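# Move a limp 5.7 kg robot arm onto another desk

## Task

Carry the unpowered 5.7 kg spare robot arm, whose joints swing loosely, from its desk to the other desk and lay it there. At the end it must rest motionless with nothing hanging past any desk edge, and it must stay put without the robot supporting it. No part of it may drop freely more than a few centimetres at any point. Release it and back the robot away afterwards. The robot must not topple or finish leaning.

## Robot and tools

Robot: a wheeled base carrying a vertical column, a tilting head, and two six-joint arms (left and right), each ending in a two-finger gripper. Folded, as it starts, it measures 0.73 m long, 0.62 m wide and 1.88 m tall, and its front sits 0.40 m ahead of the column. The base drives forward or back and turns in place. It cannot move sideways.

Frames: the base frame has its origin on the floor under the column, midway between the drive wheels, with x forward, y to the left and z up. left_hand and right_hand are given in it, as the point where the fingers meet (the tips lie 8 mm further). The hand's z axis runs along the fingers (quat_wxyz maps (0,0,1) onto it) and its y axis along the opening. The odometry frame is the base frame where the scene began. base_odometry counts wheel rotation only, so slip shows up as travel. Its heading is positive leftward, from -3.142 to 3.142. If turned_by_wheels and turned_by_imu disagree by more than about 4 % and by at least 0.05 rad, the base struck something or slipped. base_tilt is in degrees, with forward and right positive, and about 1 degree of fixed error.

execute_actions: "actions" is a list holding one action or none. An empty list only reports the state and images. An action may contain:
- "base": exactly one relative move, counted from where the base last measured itself. {"translate_m": d} is a straight drive of d metres, forward positive, -3 to 3. {"rotate_rad": d} is a turn in place of d radians, left (counter-clockwise from above) positive, -3.2 to 3.2.
- "joints": absolute targets, keyed by name. head_tilt_rad -0.61 to 1.308 (0 is level, positive looks down). For each side (left_/right_): joint1_rad -2.879 to 2.879, joint2_rad 0 to 3.141, joint3_rad 0 to 3.019, joint4_rad -1.692 to 1.57, joint5_rad -1.57 to 1.57 (sideways hand swing, positive to the right), joint6_rad -2.094 to 2.094 (hand roll, clockwise seen from behind positive), all in radians. gripper_m is the fingertip gap in metres, 0 to 0.093.
- "speeds": optional top speeds for this action only: translate_m 0.05 to 0.8 m/s, rotate_rad 0.1 to 1 rad/s (the maximum is the default). These do not slow the arms.
The motions start together. An action lasts at most 15 s, and a base move needing over 8.667 s is refused. Unknown keys or out-of-range values refuse the whole call, and nothing moves. A joint or base left out may keep pushing toward an earlier target. "cameras" picks which images come back: cam_head_left, cam_head_right, cam_left_wrist, cam_right_wrist, nav_camera or "all". Null or omitted means all, and [] means none.

wait: "seconds" from 0 to 10. It commands nothing and returns state and images. zoom_image: "camera" plus "region" [x0, y0, x1, y1] in pixels of that camera's latest full image, with (0,0) at the top left, at most 504 by 504. finished_scene: "scene" is the current scene's number. It is final, so call it only once the goal holds steadily.

Arm geometry: with joint1 at -1.57 (left) or 1.57 (right) and joints 5 and 6 at 0, the arm lies in a forward vertical plane 0.23 m to that side of the column. Let a = j2 - 0.35, b = 1.05 + j2 - j3, c = b - j4 (c = 1.57 means fingers straight down). The hand is then 0.12 + 0.39 sin a + 0.38 cos b + 0.25 cos c m ahead and 1.46 + 0.39 cos a - 0.38 sin b - 0.25 sin c m up. For example, j2, j3, j4 = 0.93, 0.78, 0.14 gives 0.60 m ahead and 1.21 m up. Real hands sit up to 5 cm lower and nearer (about 12 cm with heavy loads). The reach is about 1 m, with the lowest point around 0.47 m up, so the floor is out of reach. Rated loads with fingers down: 3.2 kg at about 0.4 m ahead, 0.65 to 1.2 m up; 2 kg out to 0.6 m; 1 kg out to 0.8 m at 0.9 to 1.2 m up. A gripper holds roughly 2 to 6 kg. The 5.7 kg arm will likely need both hands or support from a desk. Heavy loads with fingers flatter than about 1.2 rad below horizontal make the arm sag.

Gripper: the fingers are 7 cm long, 1 cm wider outside than the gap at the tips and 5 cm wider at the base. The housing is 10 x 7 cm, and the wrist camera juts 11 cm to one side. To grasp, command a gap smaller than the object; "off_target" is then expected. A reported gap staying 0.002 m or more above target means something is held. Small changes (under about 0.03 rad, or 0.08 for j2 and j3) may not move a joint. Approach contacts in steps of about 0.05 rad from your last target.

Result lines: base_status and joint_status say how each motion ended: done, off_target, contact_stop (base only, a wheel stalled), time_out, not_followed (a safety check withheld targets; the cause line says why), limit_stop_at_motor_heat. on_its_own covers what you did not command; "held at" is a target, not a position. motor_effort lists the wheel motors in percent, with the peak in brackets; efforts outside the rest range suggest pushing. wheel_motors_off = 1 means the wheels are disabled for 2 s after about 3 s of hard pushing, and the base does not hold position meanwhile. Motor temperatures are listed per arm. MOTOR HOT warns from 85 °C, and at 100 °C that arm goes limp and drops what it holds. A reported stop skips the remaining calls of that reply.

Cautions: after contact_stop, back off 0.05 m before moving or turning. Desk tops between 0.30 and 1.20 m high can slide over the base and hit the column. To relieve a blocked arm, resend its reported positions, which sags a held load about 1 cm per kg. To clear not_followed, move the offending joints at least 0.05 rad back. Never let the arms strike or press on each other. Keep the payload supported so no part drops, and avoid tipping the robot.

Each tool is called after "Request:" as name(argument=value, ...), one argument or row to a line, values as JSON.

## Session

Request:
execute_actions(
  actions=[],
)

Scene clock: 0.00 s.
Motor temperatures (°C, as the motors report them): left_arm=[27 25 26 29 28 28] | right_arm=[27 25 27 28 28 28]
base_odometry: x=+0.000 y=+0.000 heading=+0.000 (m, m, rad; odometry frame)
turned_by_wheels: +0.000 (rad since the last result)
turned_by_imu: +0.000 (rad since the last result)
base_tilt: forward=+0.3 right=-0.5 (deg)
base_status: not commanded
joint_positions: head_tilt_rad=+0.878 left_joint1_rad=-1.575 left_joint2_rad=+0.875 left_joint3_rad=+0.381 left_joint4_rad=-0.962 left_joint5_rad=-0.055 left_joint6_rad=+0.047 left_gripper_m=+0.094 right_joint1_rad=+1.561 right_joint2_rad=+0.884 right_joint3_rad=+0.386 right_joint4_rad=-0.918 right_joint5_rad=+0.040 right_joint6_rad=-0.053 right_gripper_m=+0.094
joint_status: not commanded
wheel_motors_off: 0
motor_effort: left_wheel=+2 right_wheel=-1 (%)
left_hand: x=+0.1324 y=+0.2332 z=+1.2604 quat_wxyz=(+0.449, -0.035, -0.893, -0.013) (m; base frame)
right_hand: x=+0.1396 y=-0.2344 z=+1.2508 quat_wxyz=(+0.432, +0.028, -0.901, +0.009) (m; base frame)
pictures: cam_head_left, cam_head_right, cam_left_wrist, cam_right_wrist, nav_camera
Images, in order (width x height): cam_head_left 896x504, cam_head_right 896x504, cam_left_wrist 616x616, cam_right_wrist 616x616, nav_camera 896x504.

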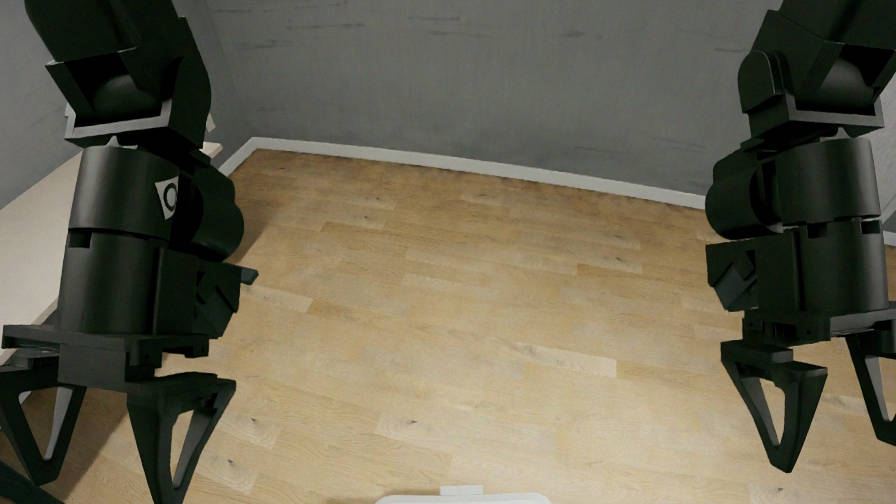

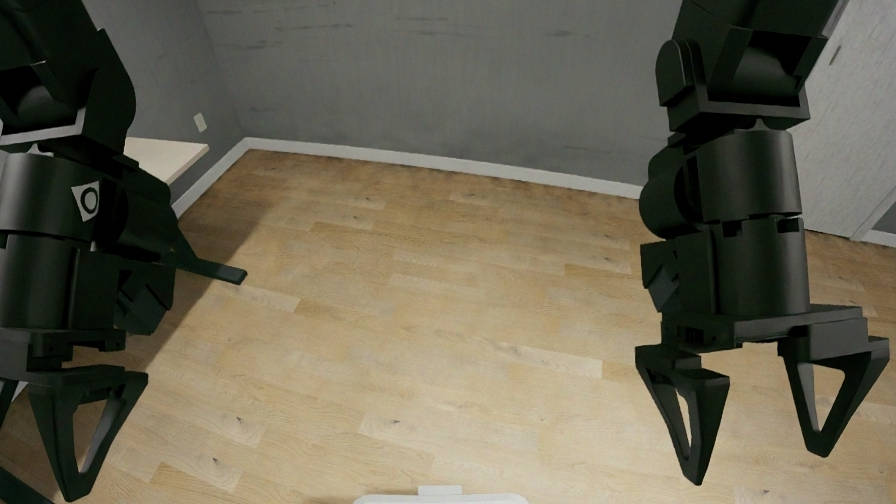

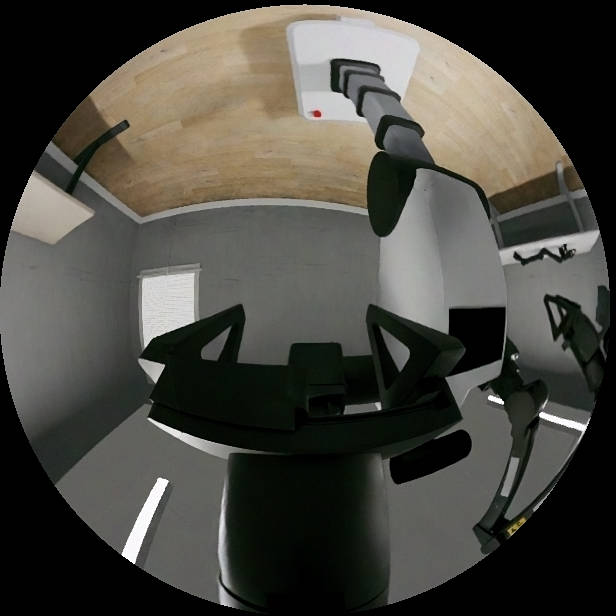

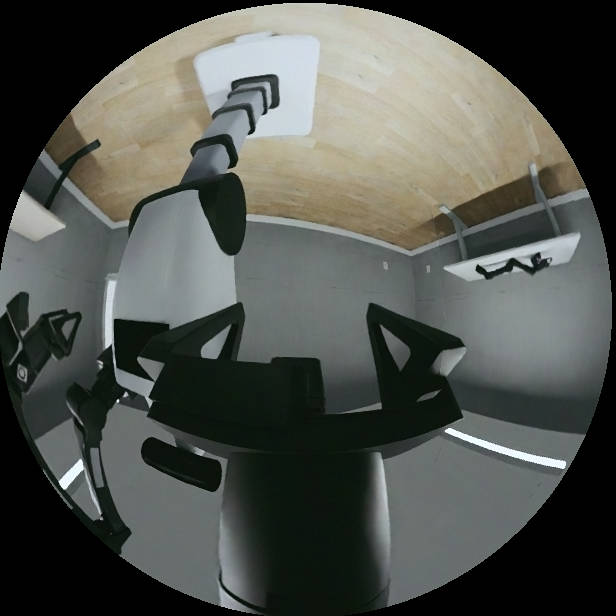

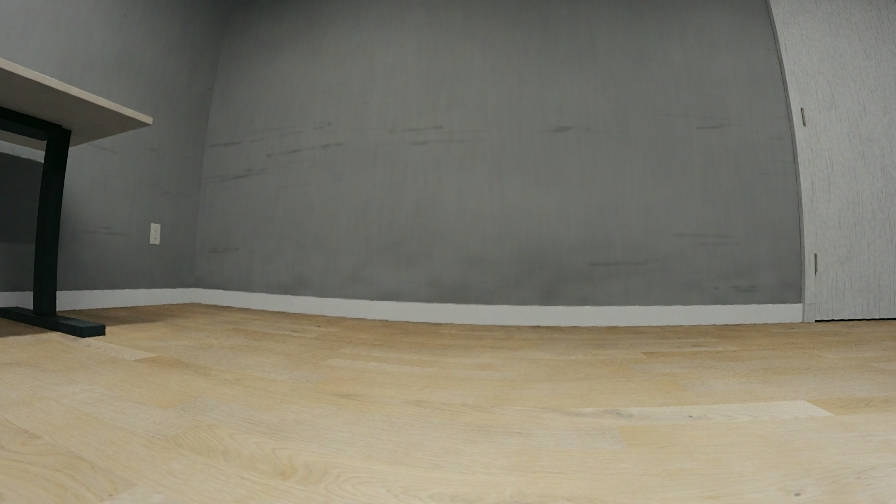

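Request:
zoom_image(
  camera="cam_right_wrist",
  region=[400, 140, 616, 320],
)

Request:
execute_actions(
  actions=[
    {"base":{"rotate_rad":-2.0},"joints":{"head_tilt_rad":0.5}},
  ],
  cameras=["cam_head_left","cam_head_right","nav_camera"],
)

Region (400, 140, 616, 320) of cam_right_wrist's 616x616 image, scaled by 2.333, with more detail than that image has.

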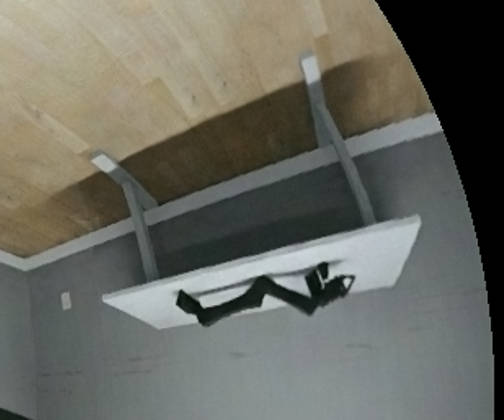

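Scene clock: 6.43 s.
Motor temperatures (°C, as the motors report them): left_arm=[27 26 26 29 28 28] | right_arm=[27 25 27 28 28 28]
base_odometry: x=+0.000 y=+0.000 heading=-2.000 (m, m, rad; odometry frame)
turned_by_wheels: -2.000 (rad since the last result)
turned_by_imu: -2.020 (rad since the last result)
base_tilt: forward=+0.1 right=-0.3 (deg)
base_status: done
joint_positions: head_tilt_rad=+0.518 left_joint1_rad=-1.575 left_joint2_rad=+0.875 left_joint3_rad=+0.381 left_joint4_rad=-0.962 left_joint5_rad=-0.055 left_joint6_rad=+0.047 left_gripper_m=+0.094 right_joint1_rad=+1.561 right_joint2_rad=+0.884 right_joint3_rad=+0.386 right_joint4_rad=-0.918 right_joint5_rad=+0.040 right_joint6_rad=-0.053 right_gripper_m=+0.094
joint_status: all done
wheel_motors_off: 0
motor_effort: left_wheel=+0(35) right_wheel=+0(27) (%)
left_hand: x=+0.1324 y=+0.2332 z=+1.2604 quat_wxyz=(+0.449, -0.035, -0.893, -0.013) (m; base frame)
right_hand: x=+0.1396 y=-0.2344 z=+1.2508 quat_wxyz=(+0.432, +0.028, -0.901, +0.009) (m; base frame)
pictures: cam_head_left, cam_head_right, nav_camera
camera_calibration (this result's frames):
cam_head_left: T_world_to_cam=[[-0.00356593, -0.999936, -0.0107241, 0.0452706], [-0.429859, 0.0112155, -0.902826, 1.41049], [0.902889, 0.00139042, -0.429871, 0.554869], [0, 0, 0, 1]] pos_world=[0.105487, 0.0286768, 1.51243]
cam_head_right: T_world_to_cam=[[-0.0147552, -0.999825, -0.0115061, -0.0222122], [-0.421822, 0.0166576, -0.906525, 1.41029], [0.906558, -0.00852243, -0.421994, 0.537602], [0, 0, 0, 1]] pos_world=[0.107197, -0.0411187, 1.50507]
Images, in order (width x height): cam_head_left 896x504, cam_head_right 896x504, nav_camera 896x504.

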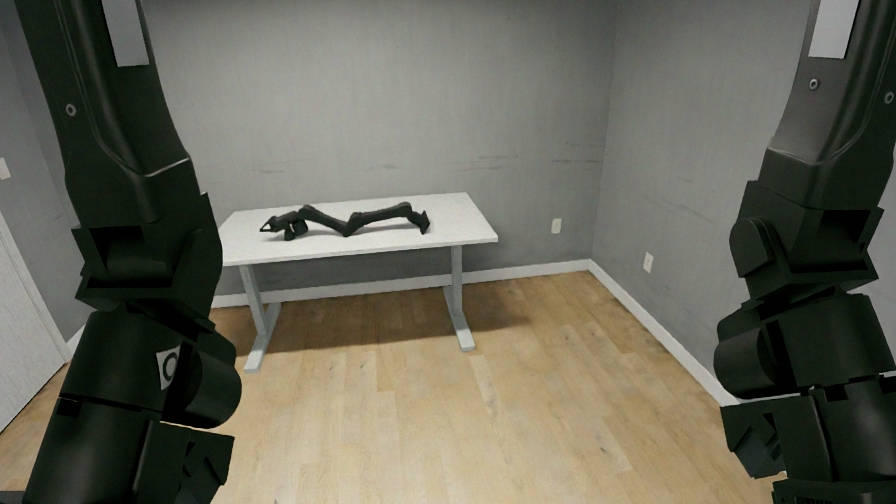

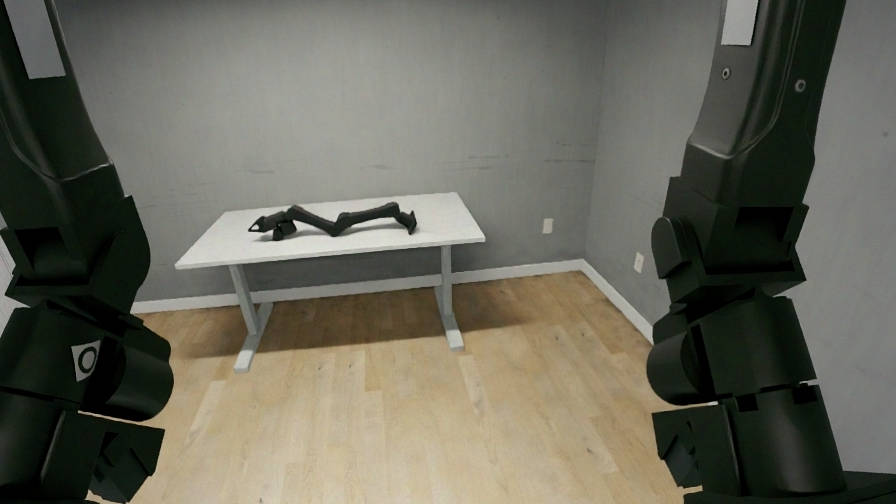

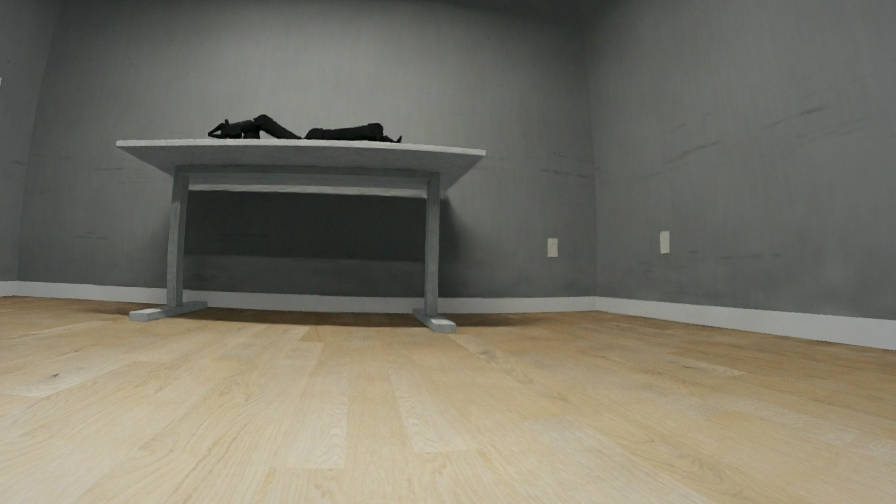

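Request:
execute_actions(
  actions=[
    {"base":{"rotate_rad":0.36},"joints":{"head_tilt_rad":0.8,"left_joint2_rad":1.49,"left_joint3_rad":0.77,"left_joint4_rad":0.2,"left_joint5_rad":0,"left_joint6_rad":0,"right_joint2_rad":1.49,"right_joint3_rad":0.77,"right_joint4_rad":0.2,"right_joint5_rad":0,"right_joint6_rad":0}},
  ],
  cameras=[],
)

Request:
execute_actions(
  actions=[
    {"base":{"translate_m":1.15}},
  ],
  cameras=[],
)

Request:
execute_actions(
  actions=[
    {"base":{"rotate_rad":-0.2}},
  ],
)

Scene clock: 32.03 s.
Motor temperatures (°C, as the motors report them): left_arm=[27 26 26 29 28 28] | right_arm=[27 26 27 28 28 28]
base_odometry: x=+0.000 y=+0.000 heading=-1.640 (m, m, rad; odometry frame)
turned_by_wheels: +0.360 (rad since the last result)
turned_by_imu: +0.365 (rad since the last result)
base_tilt: forward=+0.1 right=-0.4 (deg)
base_status: done
joint_positions: head_tilt_rad=+0.802 left_joint1_rad=-1.575 left_joint2_rad=+1.501 left_joint3_rad=+0.776 left_joint4_rad=+0.186 left_joint5_rad=-0.002 left_joint6_rad=+0.006 left_gripper_m=+0.094 right_joint1_rad=+1.561 right_joint2_rad=+1.499 right_joint3_rad=+0.779 right_joint4_rad=+0.191 right_joint5_rad=+0.001 right_joint6_rad=-0.006 right_gripper_m=+0.094
joint_status: all done
wheel_motors_off: 0
motor_effort: left_wheel=+0(25) right_wheel=+0(22) (%)
left_hand: x=+0.3954 y=+0.2225 z=+0.9916 quat_wxyz=(+0.008, -0.004, -1.000, +0.001) (m; base frame)
right_hand: x=+0.4000 y=-0.2312 z=+0.9920 quat_wxyz=(+0.002, +0.000, -1.000, +0.005) (m; base frame)
pictures: none
No camera images: the call's "cameras" was empty. Leave "cameras" out to get every camera's image.

Scene clock: 35.27 s.
Motor temperatures (°C, as the motors report them): left_arm=[27 26 26 29 28 28] | right_arm=[27 26 27 28 28 28]
base_odometry: x=-0.080 y=-1.147 heading=-1.640 (m, m, rad; odometry frame)
turned_by_wheels: -0.001 (rad since the last result)
turned_by_imu: -0.005 (rad since the last result)
base_tilt: forward=+0.2 right=-0.4 (deg)
base_status: done
joint_positions: head_tilt_rad=+0.803 left_joint1_rad=-1.575 left_joint2_rad=+1.498 left_joint3_rad=+0.773 left_joint4_rad=+0.188 left_joint5_rad=-0.002 left_joint6_rad=+0.006 left_gripper_m=+0.094 right_joint1_rad=+1.561 right_joint2_rad=+1.496 right_joint3_rad=+0.773 right_joint4_rad=+0.191 right_joint5_rad=+0.001 right_joint6_rad=-0.006 right_gripper_m=+0.094
joint_status: not commanded
wheel_motors_off: 0
motor_effort: left_wheel=-1(39) right_wheel=+1(51) (%)
left_hand: x=+0.3956 y=+0.2225 z=+0.9926 quat_wxyz=(+0.007, -0.004, -1.000, +0.001) (m; base frame)
right_hand: x=+0.3971 y=-0.2312 z=+0.9931 quat_wxyz=(+0.004, +0.000, -1.000, +0.005) (m; base frame)
pictures: none
No camera images: the call's "cameras" was empty. Leave "cameras" out to get every camera's image.

Scene clock: 36.47 s.
Motor temperatures (°C, as the motors report them): left_arm=[27 26 26 29 28 28] | right_arm=[27 26 27 28 28 28]
base_odometry: x=-0.080 y=-1.148 heading=-1.839 (m, m, rad; odometry frame)
turned_by_wheels: -0.199 (rad since the last result)
turned_by_imu: -0.199 (rad since the last result)
base_tilt: forward=+0.1 right=-0.4 (deg)
base_status: done
joint_positions: head_tilt_rad=+0.803 left_joint1_rad=-1.575 left_joint2_rad=+1.498 left_joint3_rad=+0.773 left_joint4_rad=+0.188 left_joint5_rad=-0.002 left_joint6_rad=+0.006 left_gripper_m=+0.094 right_joint1_rad=+1.561 right_joint2_rad=+1.496 right_joint3_rad=+0.773 right_joint4_rad=+0.191 right_joint5_rad=+0.001 right_joint6_rad=-0.006 right_gripper_m=+0.094
joint_status: not commanded
wheel_motors_off: 0
motor_effort: left_wheel=+0(33) right_wheel=-1(39) (%)
left_hand: x=+0.3956 y=+0.2225 z=+0.9926 quat_wxyz=(+0.007, -0.004, -1.000, +0.001) (m; base frame)
right_hand: x=+0.3971 y=-0.2311 z=+0.9931 quat_wxyz=(+0.004, +0.000, -1.000, +0.005) (m; base frame)
pictures: cam_head_left, cam_head_right, cam_left_wrist, cam_right_wrist, nav_camera
camera_calibration (this result's frames):
cam_head_left: T_world_to_cam=[[-0.00643159, -0.999936, -0.00929278, 0.0432097], [-0.665903, 0.0112155, -0.745954, 1.18071], [0.74601, 0.00139042, -0.665933, 0.926248], [0, 0, 0, 1]] pos_world=[0.0955236, 0.0286768, 1.49797]
cam_head_right: T_world_to_cam=[[-0.0173908, -0.999825, -0.00690399, -0.0291677], [-0.659227, 0.0166576, -0.751759, 1.18382], [0.751743, -0.00852243, -0.659402, 0.91095], [0, 0, 0, 1]] pos_world=[0.0951006, -0.0411187, 1.49043]
cam_left_wrist: T_world_to_cam=[[-0.0122046, -0.99992, -0.00323016, 0.22803], [-0.801344, 0.00784857, 0.598152, -0.277079], [-0.598079, 0.00988867, -0.801376, 1.15247], [0, 0, 0, 1]] pos_world=[0.470017, 0.21879, 1.09004]
cam_right_wrist: T_world_to_cam=[[0.0012029, -0.999962, 0.00867002, -0.237802], [-0.800161, 0.00423767, 0.599771, -0.276439], [-0.599785, -0.00765887, -0.800125, 1.15212], [0, 0, 0, 1]] pos_world=[0.470114, -0.227797, 1.0897]
Images, in order (width x height): cam_head_left 896x504, cam_head_right 896x504, cam_left_wrist 616x616, cam_right_wrist 616x616, nav_camera 896x504.

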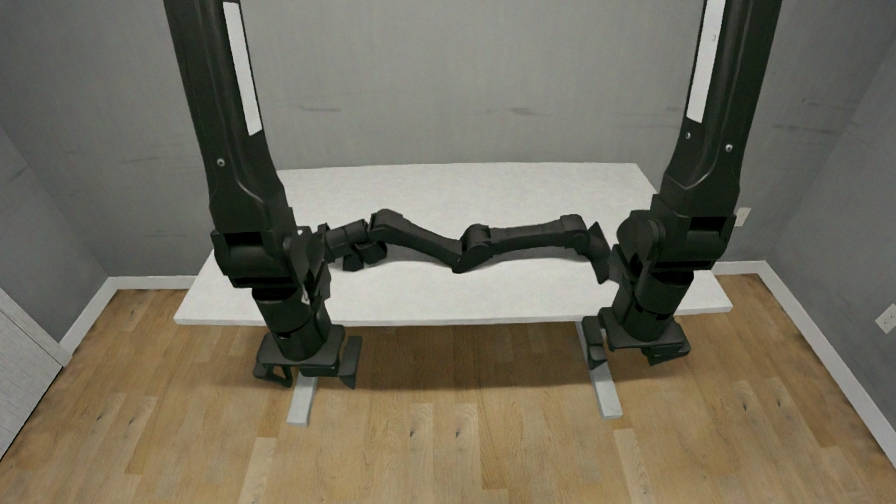

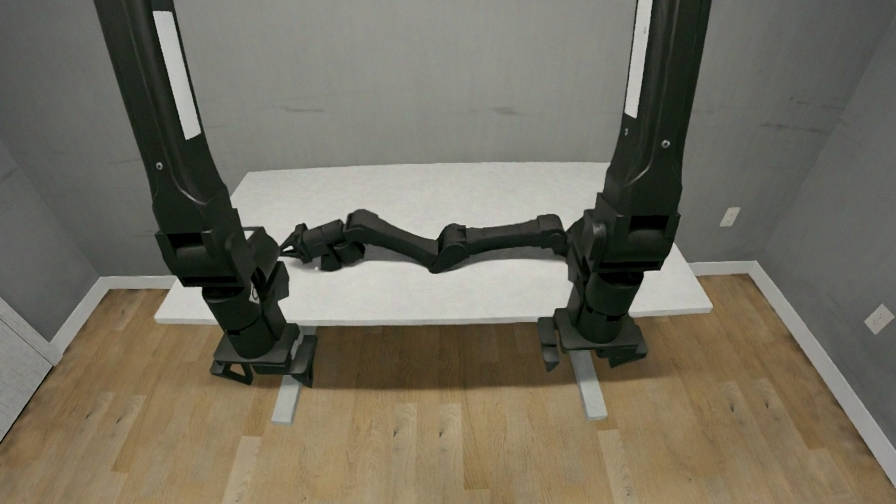

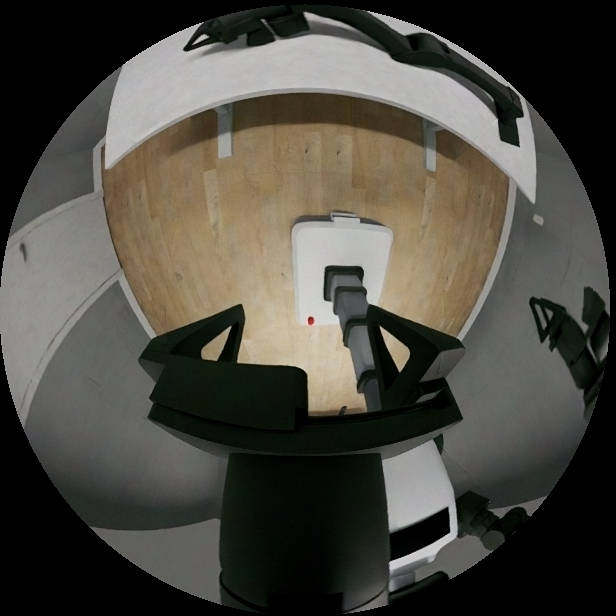

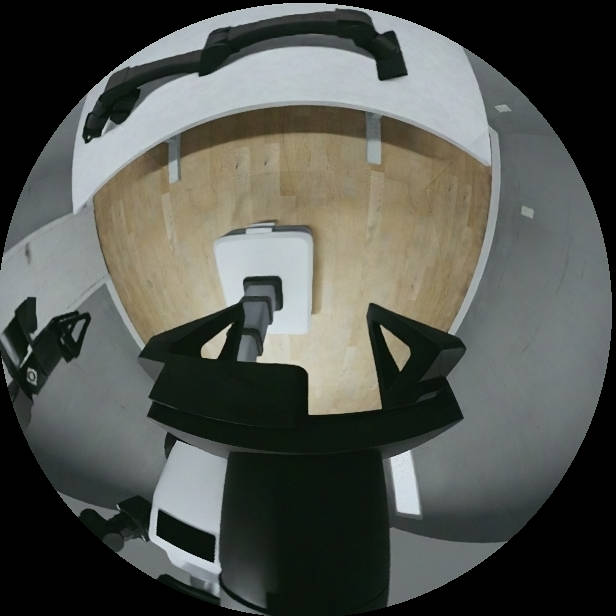

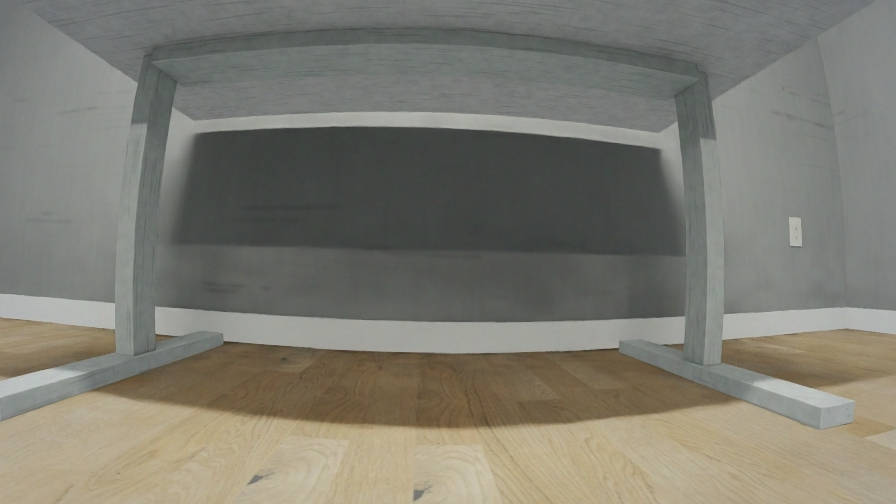

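Request:
zoom_image(
  camera="cam_head_left",
  region=[290, 180, 650, 340],
)

Region (290, 180, 650, 340) of cam_head_left's 896x504 image, scaled by 1.400, with more detail than that image has.

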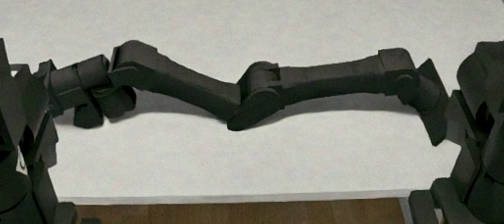

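Request:
execute_actions(
  actions=[
    {"base":{"rotate_rad":-0.16}},
  ],
  cameras=[],
)

Request:
execute_actions(
  actions=[
    {"base":{"translate_m":0.4}},
  ],
  cameras=[],
)

Request:
execute_actions(
  actions=[
    {"base":{"rotate_rad":0.17},"joints":{"head_tilt_rad":1.0}},
  ],
)

Scene clock: 71.50 s.
Motor temperatures (°C, as the motors report them): left_arm=[27 28 26 29 28 28] | right_arm=[27 28 27 28 28 28]
base_odometry: x=-0.080 y=-1.148 heading=-1.999 (m, m, rad; odometry frame)
turned_by_wheels: -0.160 (rad since the last result)
turned_by_imu: -0.161 (rad since the last result)
base_tilt: forward=+0.2 right=-0.4 (deg)
base_status: done
joint_positions: head_tilt_rad=+0.803 left_joint1_rad=-1.575 left_joint2_rad=+1.498 left_joint3_rad=+0.773 left_joint4_rad=+0.188 left_joint5_rad=-0.002 left_joint6_rad=+0.006 left_gripper_m=+0.094 right_joint1_rad=+1.560 right_joint2_rad=+1.496 right_joint3_rad=+0.773 right_joint4_rad=+0.191 right_joint5_rad=+0.001 right_joint6_rad=-0.006 right_gripper_m=+0.094
joint_status: not commanded
wheel_motors_off: 0
motor_effort: left_wheel=+0(24) right_wheel=-2(38) (%)
left_hand: x=+0.3956 y=+0.2225 z=+0.9926 quat_wxyz=(+0.007, -0.004, -1.000, +0.001) (m; base frame)
right_hand: x=+0.3971 y=-0.2318 z=+0.9931 quat_wxyz=(+0.004, +0.000, -1.000, +0.005) (m; base frame)
pictures: none
No camera images: the call's "cameras" was empty. Leave "cameras" out to get every camera's image.

Scene clock: 73.67 s.
Motor temperatures (°C, as the motors report them): left_arm=[27 28 26 29 28 28] | right_arm=[27 28 27 28 28 28]
base_odometry: x=-0.246 y=-1.512 heading=-1.999 (m, m, rad; odometry frame)
turned_by_wheels: +0.000 (rad since the last result)
turned_by_imu: -0.002 (rad since the last result)
base_tilt: forward=+0.1 right=-0.1 (deg)
base_status: done
joint_positions: head_tilt_rad=+0.803 left_joint1_rad=-1.575 left_joint2_rad=+1.496 left_joint3_rad=+0.773 left_joint4_rad=+0.188 left_joint5_rad=-0.002 left_joint6_rad=+0.006 left_gripper_m=+0.094 right_joint1_rad=+1.560 right_joint2_rad=+1.495 right_joint3_rad=+0.773 right_joint4_rad=+0.191 right_joint5_rad=+0.001 right_joint6_rad=-0.006 right_gripper_m=+0.094
joint_status: not commanded
wheel_motors_off: 0
motor_effort: left_wheel=+0(49) right_wheel=+1(46) (%)
left_hand: x=+0.3965 y=+0.2225 z=+0.9931 quat_wxyz=(+0.006, -0.004, -1.000, +0.001) (m; base frame)
right_hand: x=+0.3978 y=-0.2318 z=+0.9934 quat_wxyz=(+0.004, +0.000, -1.000, +0.005) (m; base frame)
pictures: none
No camera images: the call's "cameras" was empty. Leave "cameras" out to get every camera's image.

Scene clock: 74.80 s.
Motor temperatures (°C, as the motors report them): left_arm=[27 28 26 29 28 28] | right_arm=[27 28 27 28 28 28]
base_odometry: x=-0.246 y=-1.512 heading=-1.830 (m, m, rad; odometry frame)
turned_by_wheels: +0.169 (rad since the last result)
turned_by_imu: +0.170 (rad since the last result)
base_tilt: forward=+0.1 right=-0.4 (deg)
base_status: done
joint_positions: head_tilt_rad=+1.000 left_joint1_rad=-1.575 left_joint2_rad=+1.496 left_joint3_rad=+0.773 left_joint4_rad=+0.188 left_joint5_rad=-0.002 left_joint6_rad=+0.006 left_gripper_m=+0.094 right_joint1_rad=+1.561 right_joint2_rad=+1.495 right_joint3_rad=+0.773 right_joint4_rad=+0.191 right_joint5_rad=+0.001 right_joint6_rad=-0.006 right_gripper_m=+0.094
joint_status: all done
wheel_motors_off: 0
motor_effort: left_wheel=-1(39) right_wheel=+0(33) (%)
left_hand: x=+0.3965 y=+0.2225 z=+0.9931 quat_wxyz=(+0.006, -0.004, -1.000, +0.001) (m; base frame)
right_hand: x=+0.3978 y=-0.2314 z=+0.9934 quat_wxyz=(+0.004, +0.000, -1.000, +0.005) (m; base frame)
pictures: cam_head_left, cam_head_right, cam_left_wrist, cam_right_wrist, nav_camera
camera_calibration (this result's frames):
cam_head_left: T_world_to_cam=[[-0.00812733, -0.999936, -0.00785288, 0.041077], [-0.799125, 0.0112155, -0.60106, 0.964232], [0.60111, 0.00139042, -0.799165, 1.13867], [0, 0, 0, 1]] pos_world=[0.0864091, 0.0286768, 1.48987]
cam_head_right: T_world_to_cam=[[-0.0184063, -0.999825, -0.00336359, -0.0345691], [-0.793716, 0.0166576, -0.608061, 0.96925], [0.60801, -0.00852243, -0.793883, 1.12524], [0, 0, 0, 1]] pos_world=[0.0845165, -0.0411187, 1.48255]
cam_left_wrist: T_world_to_cam=[[-0.0121871, -0.999922, -0.00286801, 0.22761], [-0.802483, 0.0080695, 0.59662, -0.274757], [-0.59655, 0.00957263, -0.802518, 1.15402], [0, 0, 0, 1]] pos_world=[0.470715, 0.218763, 1.0907]
cam_right_wrist: T_world_to_cam=[[0.00101195, -0.999959, 0.00900972, -0.238281], [-0.801074, 0.00458229, 0.598548, -0.274338], [-0.598564, -0.00782316, -0.801037, 1.15319], [0, 0, 0, 1]] pos_world=[0.470733, -0.227992, 1.0901]
Images, in order (width x height): cam_head_left 896x504, cam_head_right 896x504, cam_left_wrist 616x616, cam_right_wrist 616x616, nav_camera 896x504.

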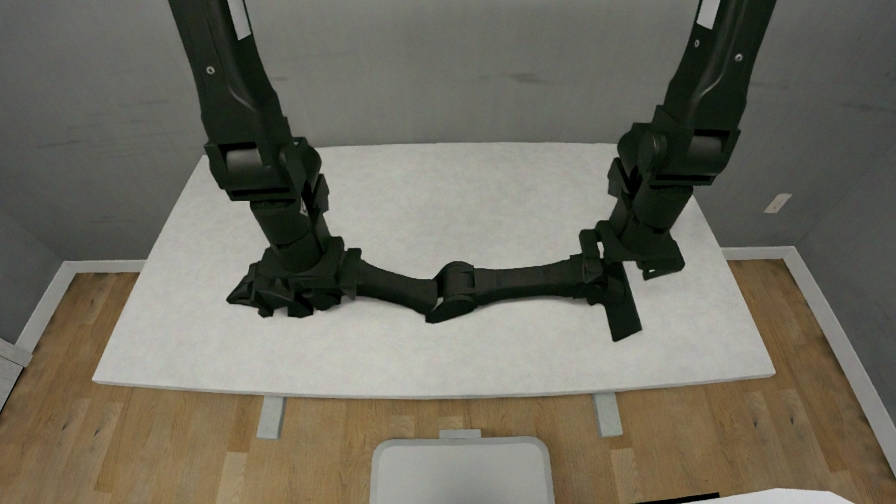

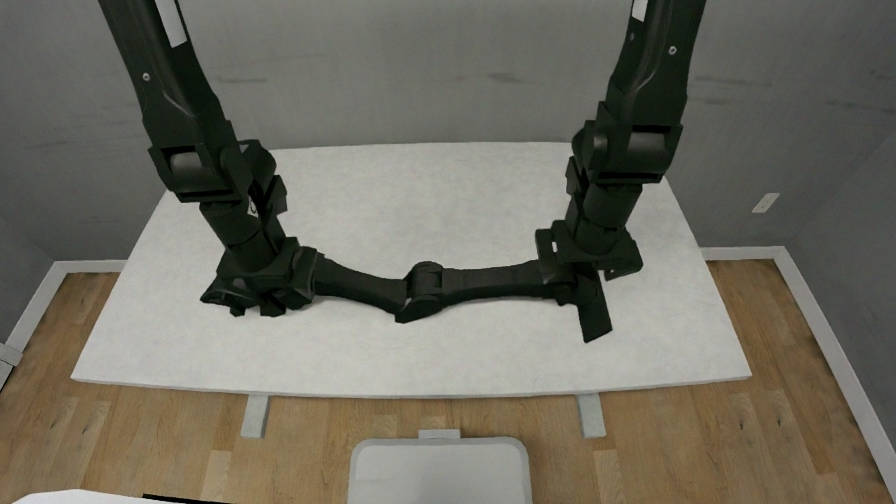

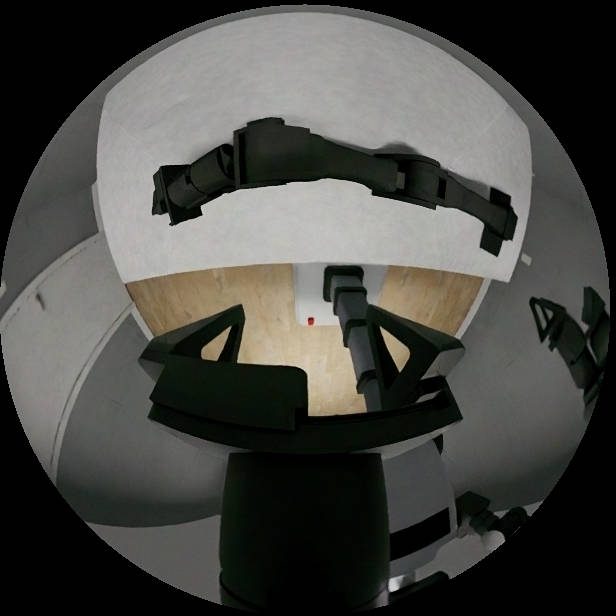

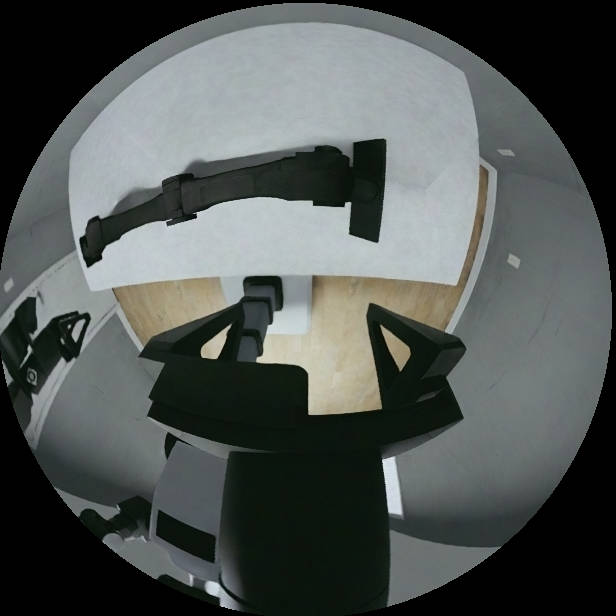

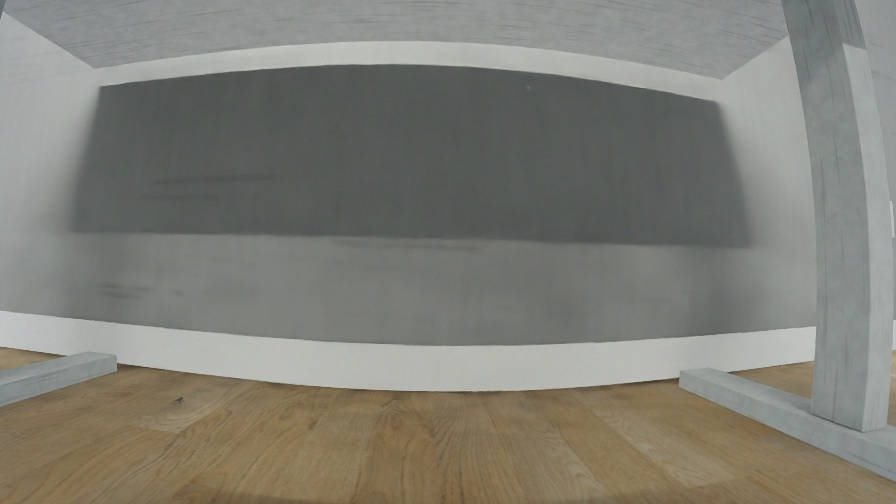

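Request:
execute_actions(
  actions=[
    {"base":{"translate_m":0.11},"speeds":{"translate_m":0.15},"joints":{"head_tilt_rad":1.2,"left_joint1_rad":-1.65,"left_joint6_rad":1.9,"right_joint6_rad":-1.68}},
  ],
)

Scene clock: 96.43 s.
Motor temperatures (°C, as the motors report them): left_arm=[27 28 26 29 28 28] | right_arm=[27 28 27 28 28 28]
base_odometry: x=-0.274 y=-1.618 heading=-1.829 (m, m, rad; odometry frame)
turned_by_wheels: +0.001 (rad since the last result)
turned_by_imu: +0.001 (rad since the last result)
base_tilt: forward=+0.2 right=-0.4 (deg)
base_status: done
joint_positions: head_tilt_rad=+1.198 left_joint1_rad=-1.652 left_joint2_rad=+1.495 left_joint3_rad=+0.772 left_joint4_rad=+0.188 left_joint5_rad=-0.001 left_joint6_rad=+1.893 left_gripper_m=+0.094 right_joint1_rad=+1.561 right_joint2_rad=+1.494 right_joint3_rad=+0.772 right_joint4_rad=+0.191 right_joint5_rad=+0.001 right_joint6_rad=-1.673 right_gripper_m=+0.094
joint_status: all done
wheel_motors_off: 0
motor_effort: left_wheel=+2(49) right_wheel=-1(43) (%)
left_hand: x=+0.3954 y=+0.1791 z=+0.9950 quat_wxyz=(-0.025, -0.823, -0.567, +0.025) (m; base frame)
right_hand: x=+0.3977 y=-0.2313 z=+0.9937 quat_wxyz=(+0.006, +0.741, -0.672, +0.001) (m; base frame)
pictures: cam_head_left, cam_head_right, cam_left_wrist, cam_right_wrist, nav_camera
camera_calibration (this result's frames):
cam_head_left: T_world_to_cam=[[-0.00951344, -0.999936, -0.00610046, 0.0384476], [-0.901758, 0.0112155, -0.432096, 0.709158], [0.432137, 0.00139042, -0.901807, 1.30519], [0, 0, 0, 1]] pos_world=[0.0758351, 0.0286768, 1.48369]
cam_head_right: T_world_to_cam=[[-0.0187083, -0.999825, 0.000323345, -0.0402319], [-0.897831, 0.0166576, -0.440024, 0.71568], [0.439942, -0.00852243, -0.897986, 1.29396], [0, 0, 0, 1]] pos_world=[0.0725403, -0.0411187, 1.47689]
cam_left_wrist: T_world_to_cam=[[-0.933321, 0.358593, -0.0179794, 0.320185], [0.295247, 0.795018, 0.529883, -0.784996], [0.204306, 0.489243, -0.84788, 0.797871], [0, 0, 0, 1]] pos_world=[0.367593, 0.118917, 1.09821]
cam_right_wrist: T_world_to_cam=[[0.995168, 0.0977941, -0.00876225, -0.362058], [0.0834595, -0.795525, 0.600146, -0.81309], [0.0517202, -0.597977, -0.799843, 0.756977], [0, 0, 0, 1]] pos_world=[0.389018, -0.158771, 1.09026]
Images, in order (width x height): cam_head_left 896x504, cam_head_right 896x504, cam_left_wrist 616x616, cam_right_wrist 616x616, nav_camera 896x504.

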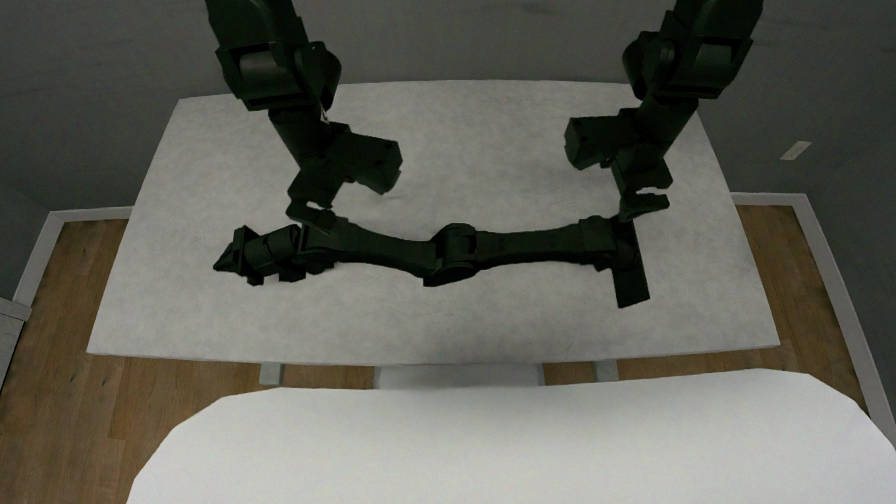

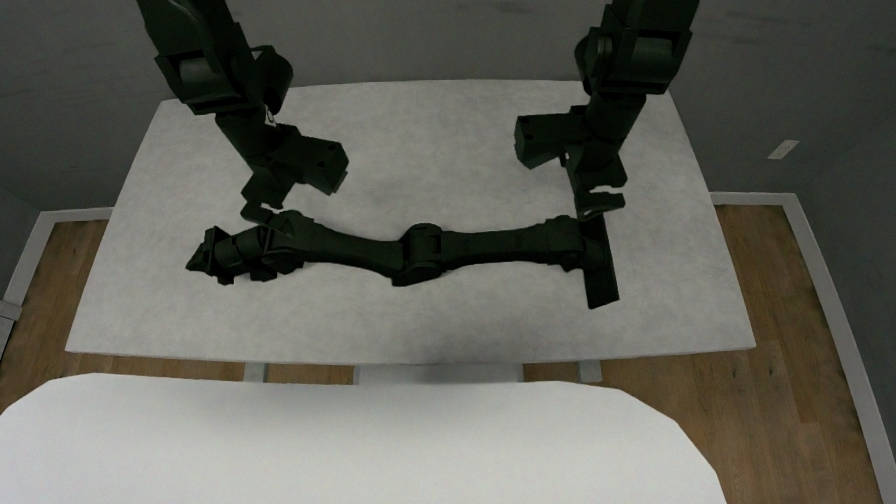

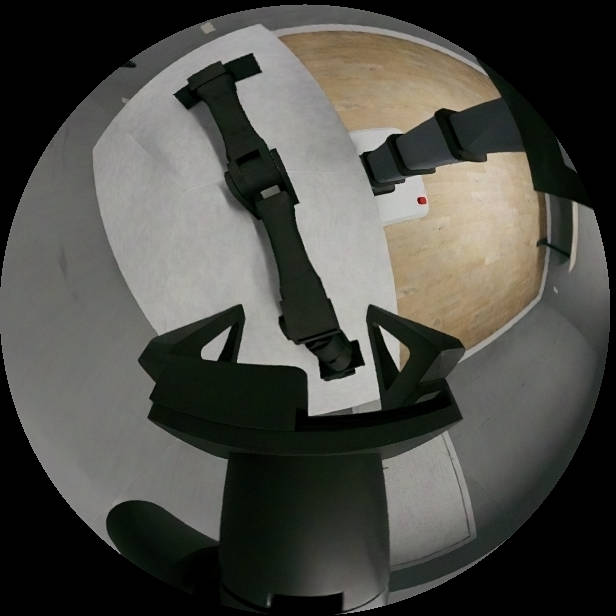

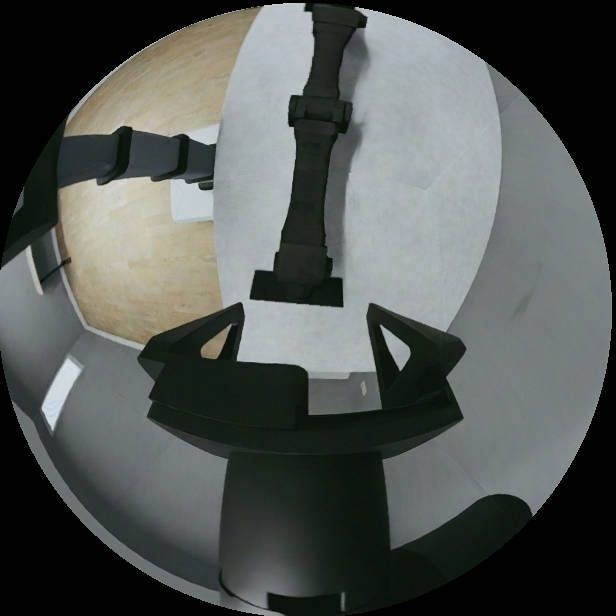

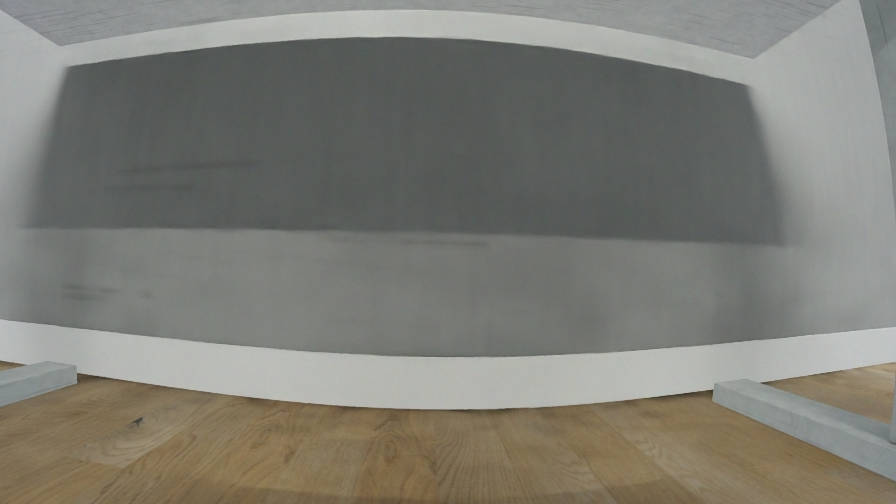

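Request:
zoom_image(
  camera="cam_head_left",
  region=[200, 190, 680, 320],
)

Request:
zoom_image(
  camera="cam_left_wrist",
  region=[150, 40, 450, 400],
)

Region (200, 190, 680, 320) of cam_head_left's 896x504 image, scaled by 1.050, with more detail than that image has; it fills the top 136 rows of this view, and the rest is white.

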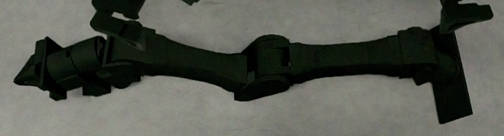

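Region (150, 40, 450, 400) of cam_left_wrist's 616x616 image, scaled by 1.400, with more detail than that image has.

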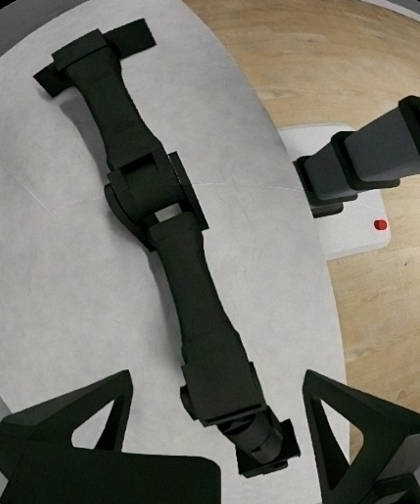

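Request:
execute_actions(
  actions=[
    {"joints":{"left_joint1_rad":-1.59,"left_joint2_rad":1.968,"left_joint3_rad":1.236,"left_joint4_rad":0.211,"left_joint6_rad":1.63,"right_joint1_rad":1.6,"right_joint2_rad":1.968,"right_joint3_rad":1.236,"right_joint4_rad":0.211,"right_joint6_rad":-1.57}},
  ],
  cameras=["cam_head_left","cam_left_wrist","cam_right_wrist"],
)

Scene clock: 144.77 s.
Motor temperatures (°C, as the motors report them): left_arm=[27 28 26 29 28 28] | right_arm=[27 29 27 28 28 28]
base_odometry: x=-0.274 y=-1.618 heading=-1.829 (m, m, rad; odometry frame)
turned_by_wheels: +0.000 (rad since the last result)
turned_by_imu: +0.000 (rad since the last result)
base_tilt: forward=+0.1 right=-0.4 (deg)
base_status: not commanded
joint_positions: head_tilt_rad=+1.198 left_joint1_rad=-1.599 left_joint2_rad=+1.969 left_joint3_rad=+1.230 left_joint4_rad=+0.197 left_joint5_rad=+0.003 left_joint6_rad=+1.625 left_gripper_m=+0.094 right_joint1_rad=+1.615 right_joint2_rad=+1.912 right_joint3_rad=+1.218 right_joint4_rad=+0.203 right_joint5_rad=-0.006 right_joint6_rad=-1.567 right_gripper_m=+0.094
joint_status: all done
wheel_motors_off: 0
motor_effort: left_wheel=+3(4) right_wheel=-3(5) (%)
left_hand: x=+0.4216 y=+0.2033 z=+0.8174 quat_wxyz=(-0.004, -0.731, -0.682, +0.016) (m; base frame)
right_hand: x=+0.4519 y=-0.1921 z=+0.8366 quat_wxyz=(-0.028, +0.713, -0.701, -0.004) (m; base frame)
pictures: cam_head_left, cam_left_wrist, cam_right_wrist
camera_calibration (this result's frames):
cam_head_left: T_world_to_cam=[[-0.00951442, -0.999936, -0.00609892, 0.0384453], [-0.901828, 0.0112155, -0.43195, 0.708937], [0.431991, 0.00139042, -0.901877, 1.3053], [0, 0, 0, 1]] pos_world=[0.075826, 0.0286768, 1.48368]
cam_left_wrist: T_world_to_cam=[[-0.997309, 0.072358, 0.0118093, 0.393528], [0.0664012, 0.823176, 0.563891, -0.654909], [0.0310808, 0.563157, -0.825765, 0.670029], [0, 0, 0, 1]] pos_world=[0.41513, 0.133299, 0.917936]
cam_right_wrist: T_world_to_cam=[[0.999308, 0.0174063, 0.0328634, -0.473278], [-0.00379205, -0.831398, 0.555664, -0.622358], [0.0369946, -0.555405, -0.830757, 0.692758], [0, 0, 0, 1]] pos_world=[0.444963, -0.124428, 0.936889]
Images, in order (width x height): cam_head_left 896x504, cam_left_wrist 616x616, cam_right_wrist 616x616.

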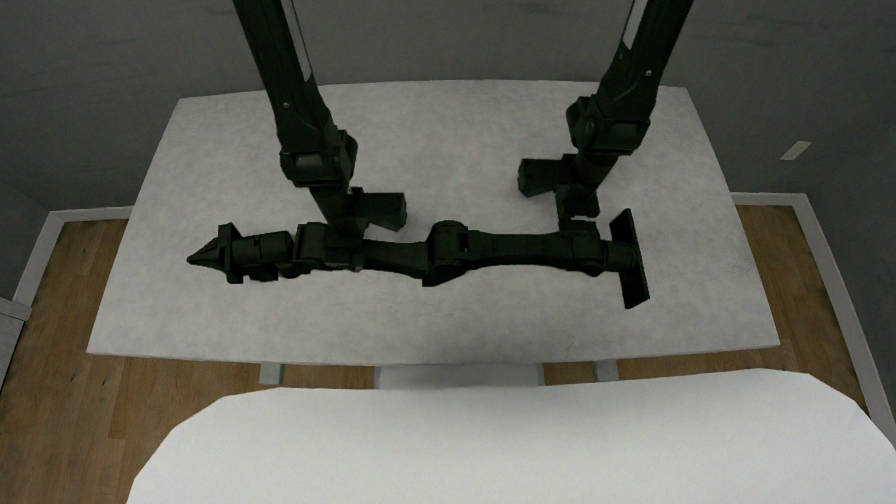

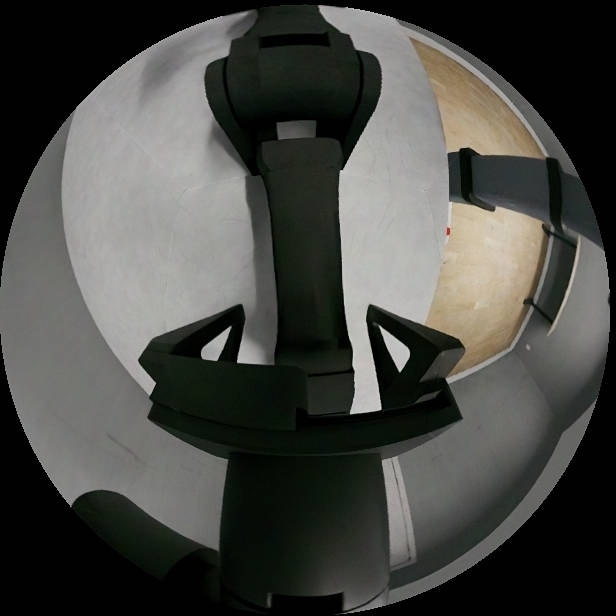

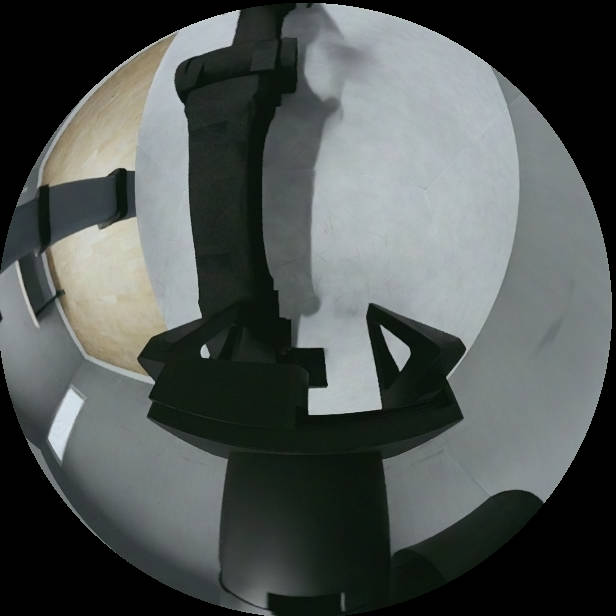

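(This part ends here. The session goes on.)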